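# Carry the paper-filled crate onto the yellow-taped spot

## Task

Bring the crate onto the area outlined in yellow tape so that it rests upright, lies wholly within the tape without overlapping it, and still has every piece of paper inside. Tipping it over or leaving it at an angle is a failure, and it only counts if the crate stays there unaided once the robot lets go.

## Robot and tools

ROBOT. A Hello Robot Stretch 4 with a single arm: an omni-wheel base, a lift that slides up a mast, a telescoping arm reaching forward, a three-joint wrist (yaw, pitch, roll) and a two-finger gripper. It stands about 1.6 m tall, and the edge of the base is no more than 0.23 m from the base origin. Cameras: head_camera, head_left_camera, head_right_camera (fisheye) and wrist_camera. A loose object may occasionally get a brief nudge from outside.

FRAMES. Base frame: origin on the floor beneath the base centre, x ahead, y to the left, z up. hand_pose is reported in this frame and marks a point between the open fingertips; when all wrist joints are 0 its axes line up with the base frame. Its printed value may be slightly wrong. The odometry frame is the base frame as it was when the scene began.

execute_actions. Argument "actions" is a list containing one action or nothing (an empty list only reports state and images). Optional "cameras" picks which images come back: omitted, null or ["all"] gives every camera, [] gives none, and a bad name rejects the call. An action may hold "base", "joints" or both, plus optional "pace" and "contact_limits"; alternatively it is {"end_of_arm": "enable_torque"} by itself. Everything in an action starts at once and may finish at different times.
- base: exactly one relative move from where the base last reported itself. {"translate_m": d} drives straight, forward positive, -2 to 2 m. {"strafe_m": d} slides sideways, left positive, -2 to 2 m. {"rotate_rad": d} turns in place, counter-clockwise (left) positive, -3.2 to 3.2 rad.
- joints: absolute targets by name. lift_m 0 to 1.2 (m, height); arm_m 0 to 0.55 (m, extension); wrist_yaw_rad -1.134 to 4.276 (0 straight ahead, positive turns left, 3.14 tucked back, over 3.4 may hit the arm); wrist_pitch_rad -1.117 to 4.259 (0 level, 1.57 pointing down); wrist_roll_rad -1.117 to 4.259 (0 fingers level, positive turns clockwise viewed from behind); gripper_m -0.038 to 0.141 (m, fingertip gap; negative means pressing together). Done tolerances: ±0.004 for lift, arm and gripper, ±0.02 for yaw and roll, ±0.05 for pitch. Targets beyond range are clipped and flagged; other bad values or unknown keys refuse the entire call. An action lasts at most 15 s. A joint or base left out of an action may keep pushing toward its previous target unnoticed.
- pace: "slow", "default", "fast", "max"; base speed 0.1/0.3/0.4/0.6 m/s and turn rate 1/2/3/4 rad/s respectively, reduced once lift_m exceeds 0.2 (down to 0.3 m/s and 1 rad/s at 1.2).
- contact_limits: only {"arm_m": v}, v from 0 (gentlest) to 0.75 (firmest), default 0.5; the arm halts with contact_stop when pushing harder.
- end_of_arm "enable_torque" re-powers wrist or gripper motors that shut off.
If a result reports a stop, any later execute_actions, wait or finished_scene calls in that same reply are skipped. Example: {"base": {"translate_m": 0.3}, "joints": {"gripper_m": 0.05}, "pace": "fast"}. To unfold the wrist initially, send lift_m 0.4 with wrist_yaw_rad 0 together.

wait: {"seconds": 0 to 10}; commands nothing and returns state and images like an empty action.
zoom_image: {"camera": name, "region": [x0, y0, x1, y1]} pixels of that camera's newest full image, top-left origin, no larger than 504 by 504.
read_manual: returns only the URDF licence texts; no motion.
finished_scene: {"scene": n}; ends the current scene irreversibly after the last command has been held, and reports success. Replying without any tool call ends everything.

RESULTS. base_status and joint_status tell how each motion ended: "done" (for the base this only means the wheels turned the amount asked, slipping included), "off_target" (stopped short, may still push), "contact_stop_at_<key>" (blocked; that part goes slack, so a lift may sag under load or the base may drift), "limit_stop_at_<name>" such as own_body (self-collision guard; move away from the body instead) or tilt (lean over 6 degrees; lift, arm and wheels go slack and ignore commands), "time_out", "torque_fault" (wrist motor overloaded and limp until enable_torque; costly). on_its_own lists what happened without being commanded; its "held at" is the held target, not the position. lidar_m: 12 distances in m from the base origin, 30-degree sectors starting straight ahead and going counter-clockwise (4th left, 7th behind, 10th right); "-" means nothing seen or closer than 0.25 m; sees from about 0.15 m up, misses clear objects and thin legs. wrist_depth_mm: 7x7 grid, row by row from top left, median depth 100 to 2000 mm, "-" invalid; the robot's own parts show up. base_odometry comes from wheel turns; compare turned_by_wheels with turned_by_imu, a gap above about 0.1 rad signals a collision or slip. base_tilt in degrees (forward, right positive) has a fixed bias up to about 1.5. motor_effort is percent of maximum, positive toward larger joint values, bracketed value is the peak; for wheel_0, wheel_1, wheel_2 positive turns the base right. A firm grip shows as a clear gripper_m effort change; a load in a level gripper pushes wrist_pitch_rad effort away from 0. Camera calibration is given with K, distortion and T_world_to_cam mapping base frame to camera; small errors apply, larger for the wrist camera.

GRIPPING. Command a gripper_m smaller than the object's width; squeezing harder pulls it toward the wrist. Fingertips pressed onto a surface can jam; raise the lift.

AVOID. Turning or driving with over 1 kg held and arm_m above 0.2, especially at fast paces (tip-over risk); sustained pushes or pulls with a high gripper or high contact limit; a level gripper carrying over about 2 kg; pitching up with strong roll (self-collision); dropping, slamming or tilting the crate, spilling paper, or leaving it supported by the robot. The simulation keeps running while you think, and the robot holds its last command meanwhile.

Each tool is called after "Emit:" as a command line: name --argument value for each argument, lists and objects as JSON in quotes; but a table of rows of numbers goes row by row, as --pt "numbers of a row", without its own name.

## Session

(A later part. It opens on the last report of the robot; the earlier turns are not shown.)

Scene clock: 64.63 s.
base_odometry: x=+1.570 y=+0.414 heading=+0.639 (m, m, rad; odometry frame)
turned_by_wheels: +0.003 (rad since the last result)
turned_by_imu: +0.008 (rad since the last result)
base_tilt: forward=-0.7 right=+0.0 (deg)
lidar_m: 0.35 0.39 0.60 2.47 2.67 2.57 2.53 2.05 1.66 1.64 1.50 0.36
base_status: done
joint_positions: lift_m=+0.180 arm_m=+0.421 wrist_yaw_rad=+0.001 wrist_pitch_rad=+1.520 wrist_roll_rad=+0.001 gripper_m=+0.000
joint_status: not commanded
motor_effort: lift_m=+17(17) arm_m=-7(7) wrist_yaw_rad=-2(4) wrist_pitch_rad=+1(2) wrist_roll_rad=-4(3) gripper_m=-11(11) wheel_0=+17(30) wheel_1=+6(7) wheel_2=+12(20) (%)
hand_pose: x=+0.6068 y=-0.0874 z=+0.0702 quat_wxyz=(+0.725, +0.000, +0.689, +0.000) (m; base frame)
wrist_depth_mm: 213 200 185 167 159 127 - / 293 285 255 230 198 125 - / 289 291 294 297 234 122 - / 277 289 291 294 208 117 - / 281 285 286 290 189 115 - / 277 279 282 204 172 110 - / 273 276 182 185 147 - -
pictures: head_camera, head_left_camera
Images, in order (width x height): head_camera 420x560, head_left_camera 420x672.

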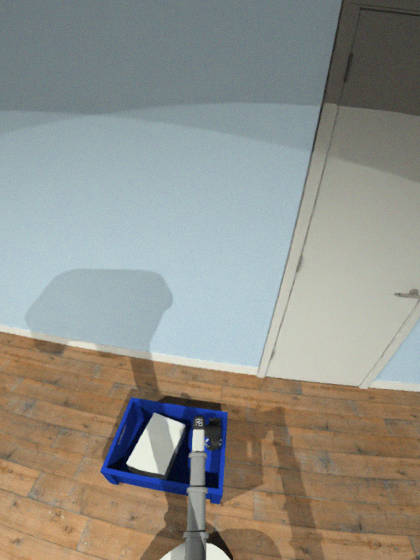

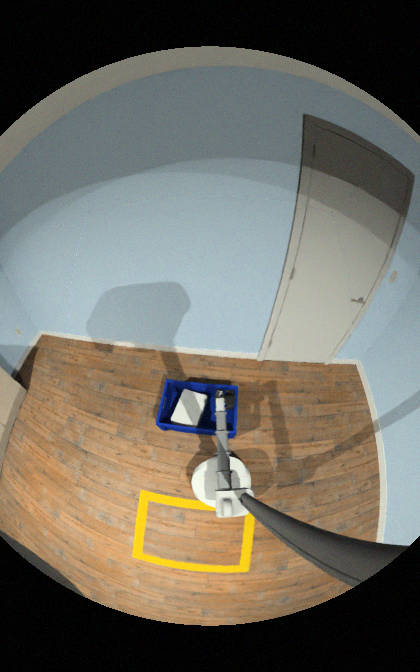

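Emit:
execute_actions --actions '[{"base":{"strafe_m":0.19},"joints":{"arm_m":0.30,"lift_m":0.17}}]' --cameras '[]'

Emit:
execute_actions --actions '[{"base":{"translate_m":-0.6},"pace":"slow"}]' --cameras '["head_left_camera","head_camera"]'

Scene clock: 67.17 s.
base_odometry: x=+1.457 y=+0.567 heading=+0.639 (m, m, rad; odometry frame)
turned_by_wheels: +0.000 (rad since the last result)
turned_by_imu: -0.001 (rad since the last result)
base_tilt: forward=-0.8 right=+0.1 (deg)
lidar_m: 0.39 0.41 2.07 2.27 2.47 2.53 2.50 2.33 1.86 1.84 1.54 0.42
base_status: done
joint_positions: lift_m=+0.170 arm_m=+0.301 wrist_yaw_rad=+0.000 wrist_pitch_rad=+1.520 wrist_roll_rad=+0.000 gripper_m=+0.000
joint_status: all done
motor_effort: lift_m=+17(17) arm_m=-7(7) wrist_yaw_rad=+1(11) wrist_pitch_rad=+2(11) wrist_roll_rad=+0(3) gripper_m=-6(10) wheel_0=+3(15) wheel_1=+0(12) wheel_2=+1(11) (%)
hand_pose: x=+0.4868 y=-0.0874 z=+0.0603 quat_wxyz=(+0.725, +0.000, +0.689, +0.000) (m; base frame)
wrist_depth_mm: 129 130 131 229 300 306 309 / 126 128 130 291 297 300 304 / 125 126 136 287 291 296 300 / 123 124 173 283 287 291 294 / 121 122 276 279 283 287 290 / 119 121 211 206 279 282 283 / 118 126 180 186 172 279 281
pictures: none
No camera images: the call's "cameras" was empty. Leave "cameras" out to get every camera's image.

Scene clock: 74.43 s.
base_odometry: x=+0.976 y=+0.209 heading=+0.640 (m, m, rad; odometry frame)
turned_by_wheels: +0.000 (rad since the last result)
turned_by_imu: +0.002 (rad since the last result)
base_tilt: forward=-0.9 right=+0.1 (deg)
lidar_m: 0.48 0.53 2.38 2.34 2.37 1.93 1.90 2.10 1.77 1.75 1.93 0.44
base_status: done
joint_positions: lift_m=+0.171 arm_m=+0.301 wrist_yaw_rad=+0.007 wrist_pitch_rad=+1.505 wrist_roll_rad=+0.004 gripper_m=+0.000
joint_status: not commanded
on_its_own: wrist_yaw_rad is at rest, and its effort (-20) is outside its rest range (-13 to +13); wrist_pitch_rad is at rest, and its effort (+46) is outside its rest range (-23 to +23)
motor_effort: lift_m=+12(17) arm_m=-8(7) wrist_yaw_rad=-20(36) wrist_pitch_rad=+46(55) wrist_roll_rad=-12(13) gripper_m=-7(3) wheel_0=-3(6) wheel_1=-3(9) wheel_2=+10(18) (%)
hand_pose: x=+0.4917 y=-0.0873 z=+0.0609 quat_wxyz=(+0.730, -0.001, +0.684, +0.001) (m; base frame)
wrist_depth_mm: 139 140 142 146 314 320 324 / 136 138 139 202 309 314 319 / 134 135 138 298 303 307 310 / 131 132 182 294 297 301 304 / 129 131 282 289 291 294 300 / 126 160 272 206 286 289 293 / 126 147 175 185 172 285 286
pictures: head_camera, head_left_camera
Images, in order (width x height): head_camera 420x560, head_left_camera 420x672.

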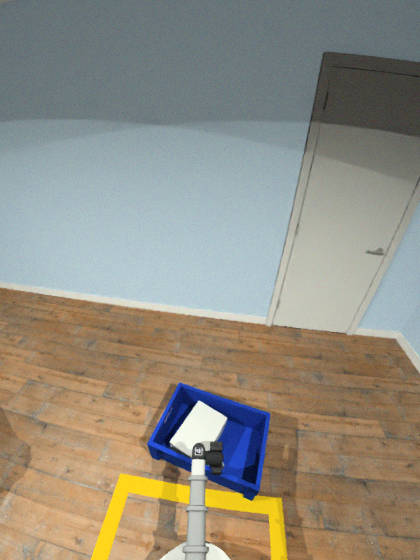

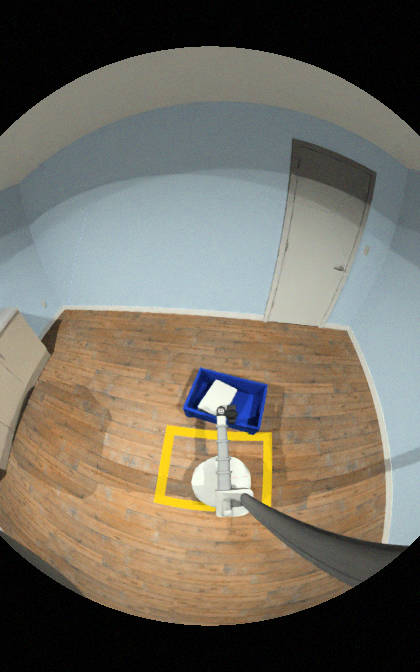

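Emit:
execute_actions --actions '[{"base":{"strafe_m":0.12},"joints":{"arm_m":0.33},"pace":"slow"}]' --cameras '[]'

Emit:
execute_actions --actions '[{"base":{"translate_m":-0.3},"pace":"slow"}]' --cameras '["head_left_camera","head_camera"]'

Scene clock: 77.10 s.
base_odometry: x=+0.905 y=+0.305 heading=+0.637 (m, m, rad; odometry frame)
turned_by_wheels: -0.002 (rad since the last result)
turned_by_imu: -0.005 (rad since the last result)
base_tilt: forward=-0.8 right=+0.1 (deg)
lidar_m: 0.54 0.60 2.25 2.20 2.38 1.90 1.89 2.08 1.88 1.87 2.03 0.44
base_status: done
joint_positions: lift_m=+0.171 arm_m=+0.329 wrist_yaw_rad=-0.002 wrist_pitch_rad=+1.524 wrist_roll_rad=+0.003 gripper_m=+0.000
joint_status: all done
motor_effort: lift_m=+10(12) arm_m=+6(11) wrist_yaw_rad=+5(19) wrist_pitch_rad=-9(45) wrist_roll_rad=-9(11) gripper_m=-7(9) wheel_0=-18(21) wheel_1=-5(8) wheel_2=-8(8) (%)
hand_pose: x=+0.5131 y=-0.0874 z=+0.0608 quat_wxyz=(+0.723, +0.002, +0.690, -0.002) (m; base frame)
wrist_depth_mm: 133 135 137 140 142 144 319 / 131 133 135 138 140 307 314 / 129 131 133 135 138 304 309 / 127 129 131 133 294 300 304 / 126 127 129 183 290 296 298 / 145 125 128 204 286 290 294 / 122 124 168 185 175 287 290
pictures: none
No camera images: the call's "cameras" was empty. Leave "cameras" out to get every camera's image.

Scene clock: 81.37 s.
base_odometry: x=+0.664 y=+0.127 heading=+0.637 (m, m, rad; odometry frame)
turned_by_wheels: +0.000 (rad since the last result)
turned_by_imu: +0.000 (rad since the last result)
base_tilt: forward=-0.8 right=+0.1 (deg)
lidar_m: 0.51 0.55 2.28 2.25 2.03 1.62 1.59 1.76 1.83 1.81 2.00 0.48
base_status: done
joint_positions: lift_m=+0.171 arm_m=+0.330 wrist_yaw_rad=+0.009 wrist_pitch_rad=+1.507 wrist_roll_rad=+0.002 gripper_m=+0.000
joint_status: not commanded
on_its_own: wrist_yaw_rad is at rest, and its effort (-25) is outside its rest range (-13 to +13); wrist_pitch_rad is at rest, and its effort (+40) is outside its rest range (-23 to +23)
motor_effort: lift_m=+10(10) arm_m=+0(6) wrist_yaw_rad=-25(27) wrist_pitch_rad=+40(41) wrist_roll_rad=-6(17) gripper_m=-5(11) wheel_0=-5(19) wheel_1=-3(7) wheel_2=+11(14) (%)
hand_pose: x=+0.5200 y=-0.0873 z=+0.0610 quat_wxyz=(+0.729, -0.002, +0.684, +0.002) (m; base frame)
wrist_depth_mm: 138 140 142 144 146 320 324 / 136 138 139 141 208 314 317 / 133 135 137 139 301 307 310 / 131 132 134 189 297 301 304 / 129 130 132 286 291 296 298 / 126 128 179 206 286 290 291 / 137 126 177 186 172 285 287
pictures: head_camera, head_left_camera
Images, in order (width x height): head_camera 420x560, head_left_camera 420x672.

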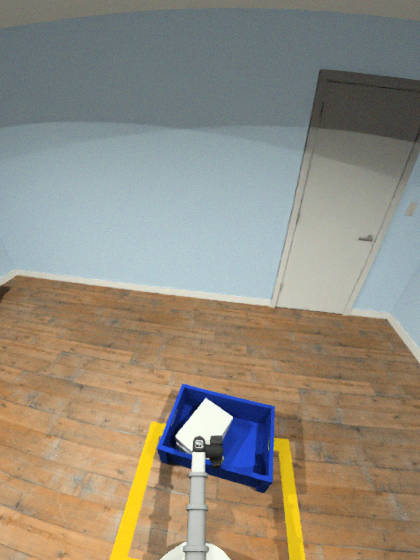

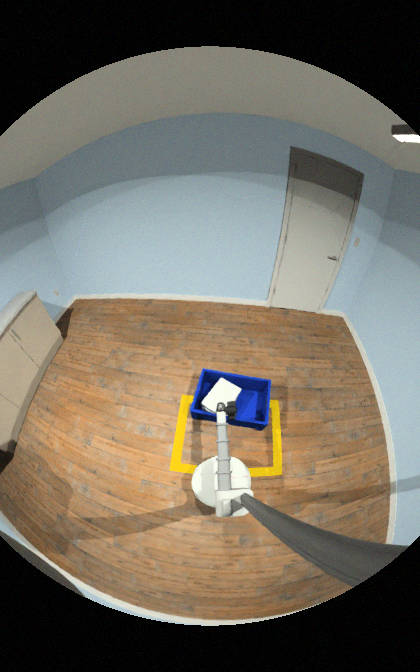

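Emit:
execute_actions --actions '[{"base":{"translate_m":-0.26},"pace":"slow"}]' --cameras '["head_left_camera","head_camera","head_right_camera"]'

Scene clock: 85.80 s.
base_odometry: x=+0.455 y=-0.028 heading=+0.638 (m, m, rad; odometry frame)
turned_by_wheels: +0.000 (rad since the last result)
turned_by_imu: +0.000 (rad since the last result)
base_tilt: forward=-0.8 right=+0.1 (deg)
lidar_m: 0.50 0.54 2.31 2.29 1.69 1.36 1.32 1.49 1.82 1.79 1.97 0.50
base_status: done
joint_positions: lift_m=+0.171 arm_m=+0.330 wrist_yaw_rad=+0.009 wrist_pitch_rad=+1.507 wrist_roll_rad=+0.002 gripper_m=+0.000
joint_status: not commanded
on_its_own: wrist_yaw_rad is at rest, and its effort (-25) is outside its rest range (-13 to +13); wrist_pitch_rad is at rest, and its effort (+40) is outside its rest range (-23 to +23)
motor_effort: lift_m=+10(10) arm_m=-1(1) wrist_yaw_rad=-25(32) wrist_pitch_rad=+40(50) wrist_roll_rad=-7(6) gripper_m=-8(9) wheel_0=-4(8) wheel_1=-4(6) wheel_2=+11(16) (%)
hand_pose: x=+0.5204 y=-0.0873 z=+0.0611 quat_wxyz=(+0.729, -0.002, +0.684, +0.003) (m; base frame)
wrist_depth_mm: 139 140 142 144 156 319 324 / 136 138 139 141 307 314 319 / 133 135 137 140 304 307 310 / 131 132 134 239 297 301 304 / 129 130 132 287 291 296 298 / 126 128 179 206 286 290 293 / 138 126 177 186 172 285 289
pictures: head_camera, head_left_camera, head_right_camera
Images, in order (width x height): head_camera 420x560, head_left_camera 420x672, head_right_camera 420x672.

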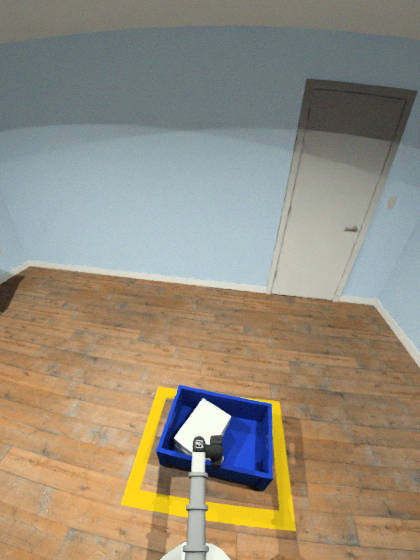

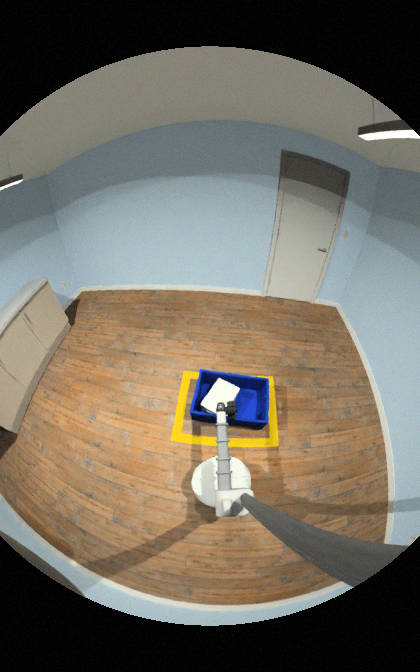

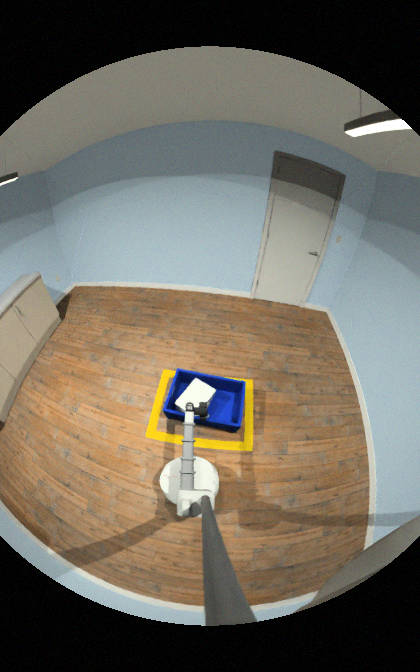

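Emit:
execute_actions --actions '[{"joints":{"arm_m":0.345,"lift_m":0.42}}]' --cameras '["wrist_camera","head_camera"]'

Emit:
finished_scene --scene 1

Scene clock: 88.67 s.
base_odometry: x=+0.455 y=-0.028 heading=+0.637 (m, m, rad; odometry frame)
turned_by_wheels: +0.000 (rad since the last result)
turned_by_imu: -0.001 (rad since the last result)
base_tilt: forward=-0.8 right=+0.1 (deg)
lidar_m: 0.46 0.55 2.31 2.28 1.70 1.36 1.33 1.48 1.81 1.77 1.97 0.47
base_status: not commanded
joint_positions: lift_m=+0.420 arm_m=+0.344 wrist_yaw_rad=+0.000 wrist_pitch_rad=+1.520 wrist_roll_rad=+0.000 gripper_m=+0.000
joint_status: all done
motor_effort: lift_m=+21(21) arm_m=+7(7) wrist_yaw_rad=-1(26) wrist_pitch_rad=+2(41) wrist_roll_rad=-2(6) gripper_m=-7(5) wheel_0=-2(4) wheel_1=-1(3) wheel_2=+1(11) (%)
hand_pose: x=+0.5293 y=-0.0874 z=+0.3099 quat_wxyz=(+0.725, +0.000, +0.689, +0.000) (m; base frame)
wrist_depth_mm: 392 484 389 397 473 433 399 / 415 382 387 389 554 549 466 / 394 375 379 384 549 554 455 / 407 370 375 430 539 549 445 / 387 455 370 525 535 535 418 / 500 303 310 206 525 521 382 / 496 504 180 185 172 407 364
pictures: head_camera, wrist_camera
camera_calibration (this result's frames):
wrist_camera: T_world_to_cam=[[0.033539, -0.998618, 0.0404695, -0.128143], [-0.995446, -0.0369931, -0.0878616, 0.616225], [0.0892372, -0.0373384, -0.99531, 0.483048], [0, 0, 0, 1]] pos_world=[0.57461, -0.0871337, 0.540111]
Images, in order (width x height): head_camera 420x560, wrist_camera 616x392.

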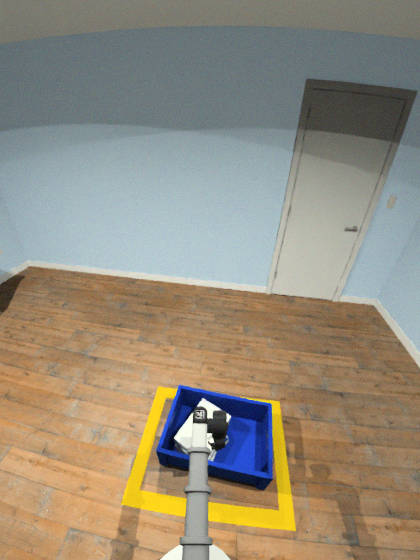

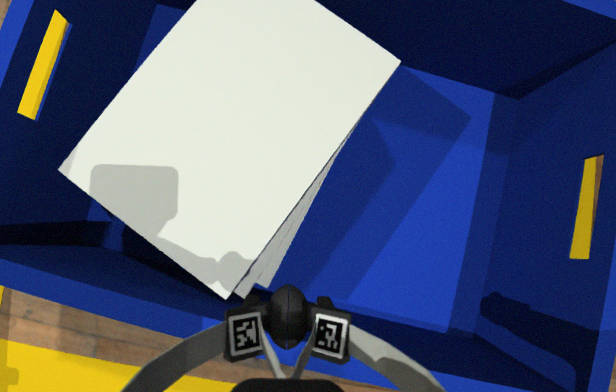

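The scene is finished: the task was done.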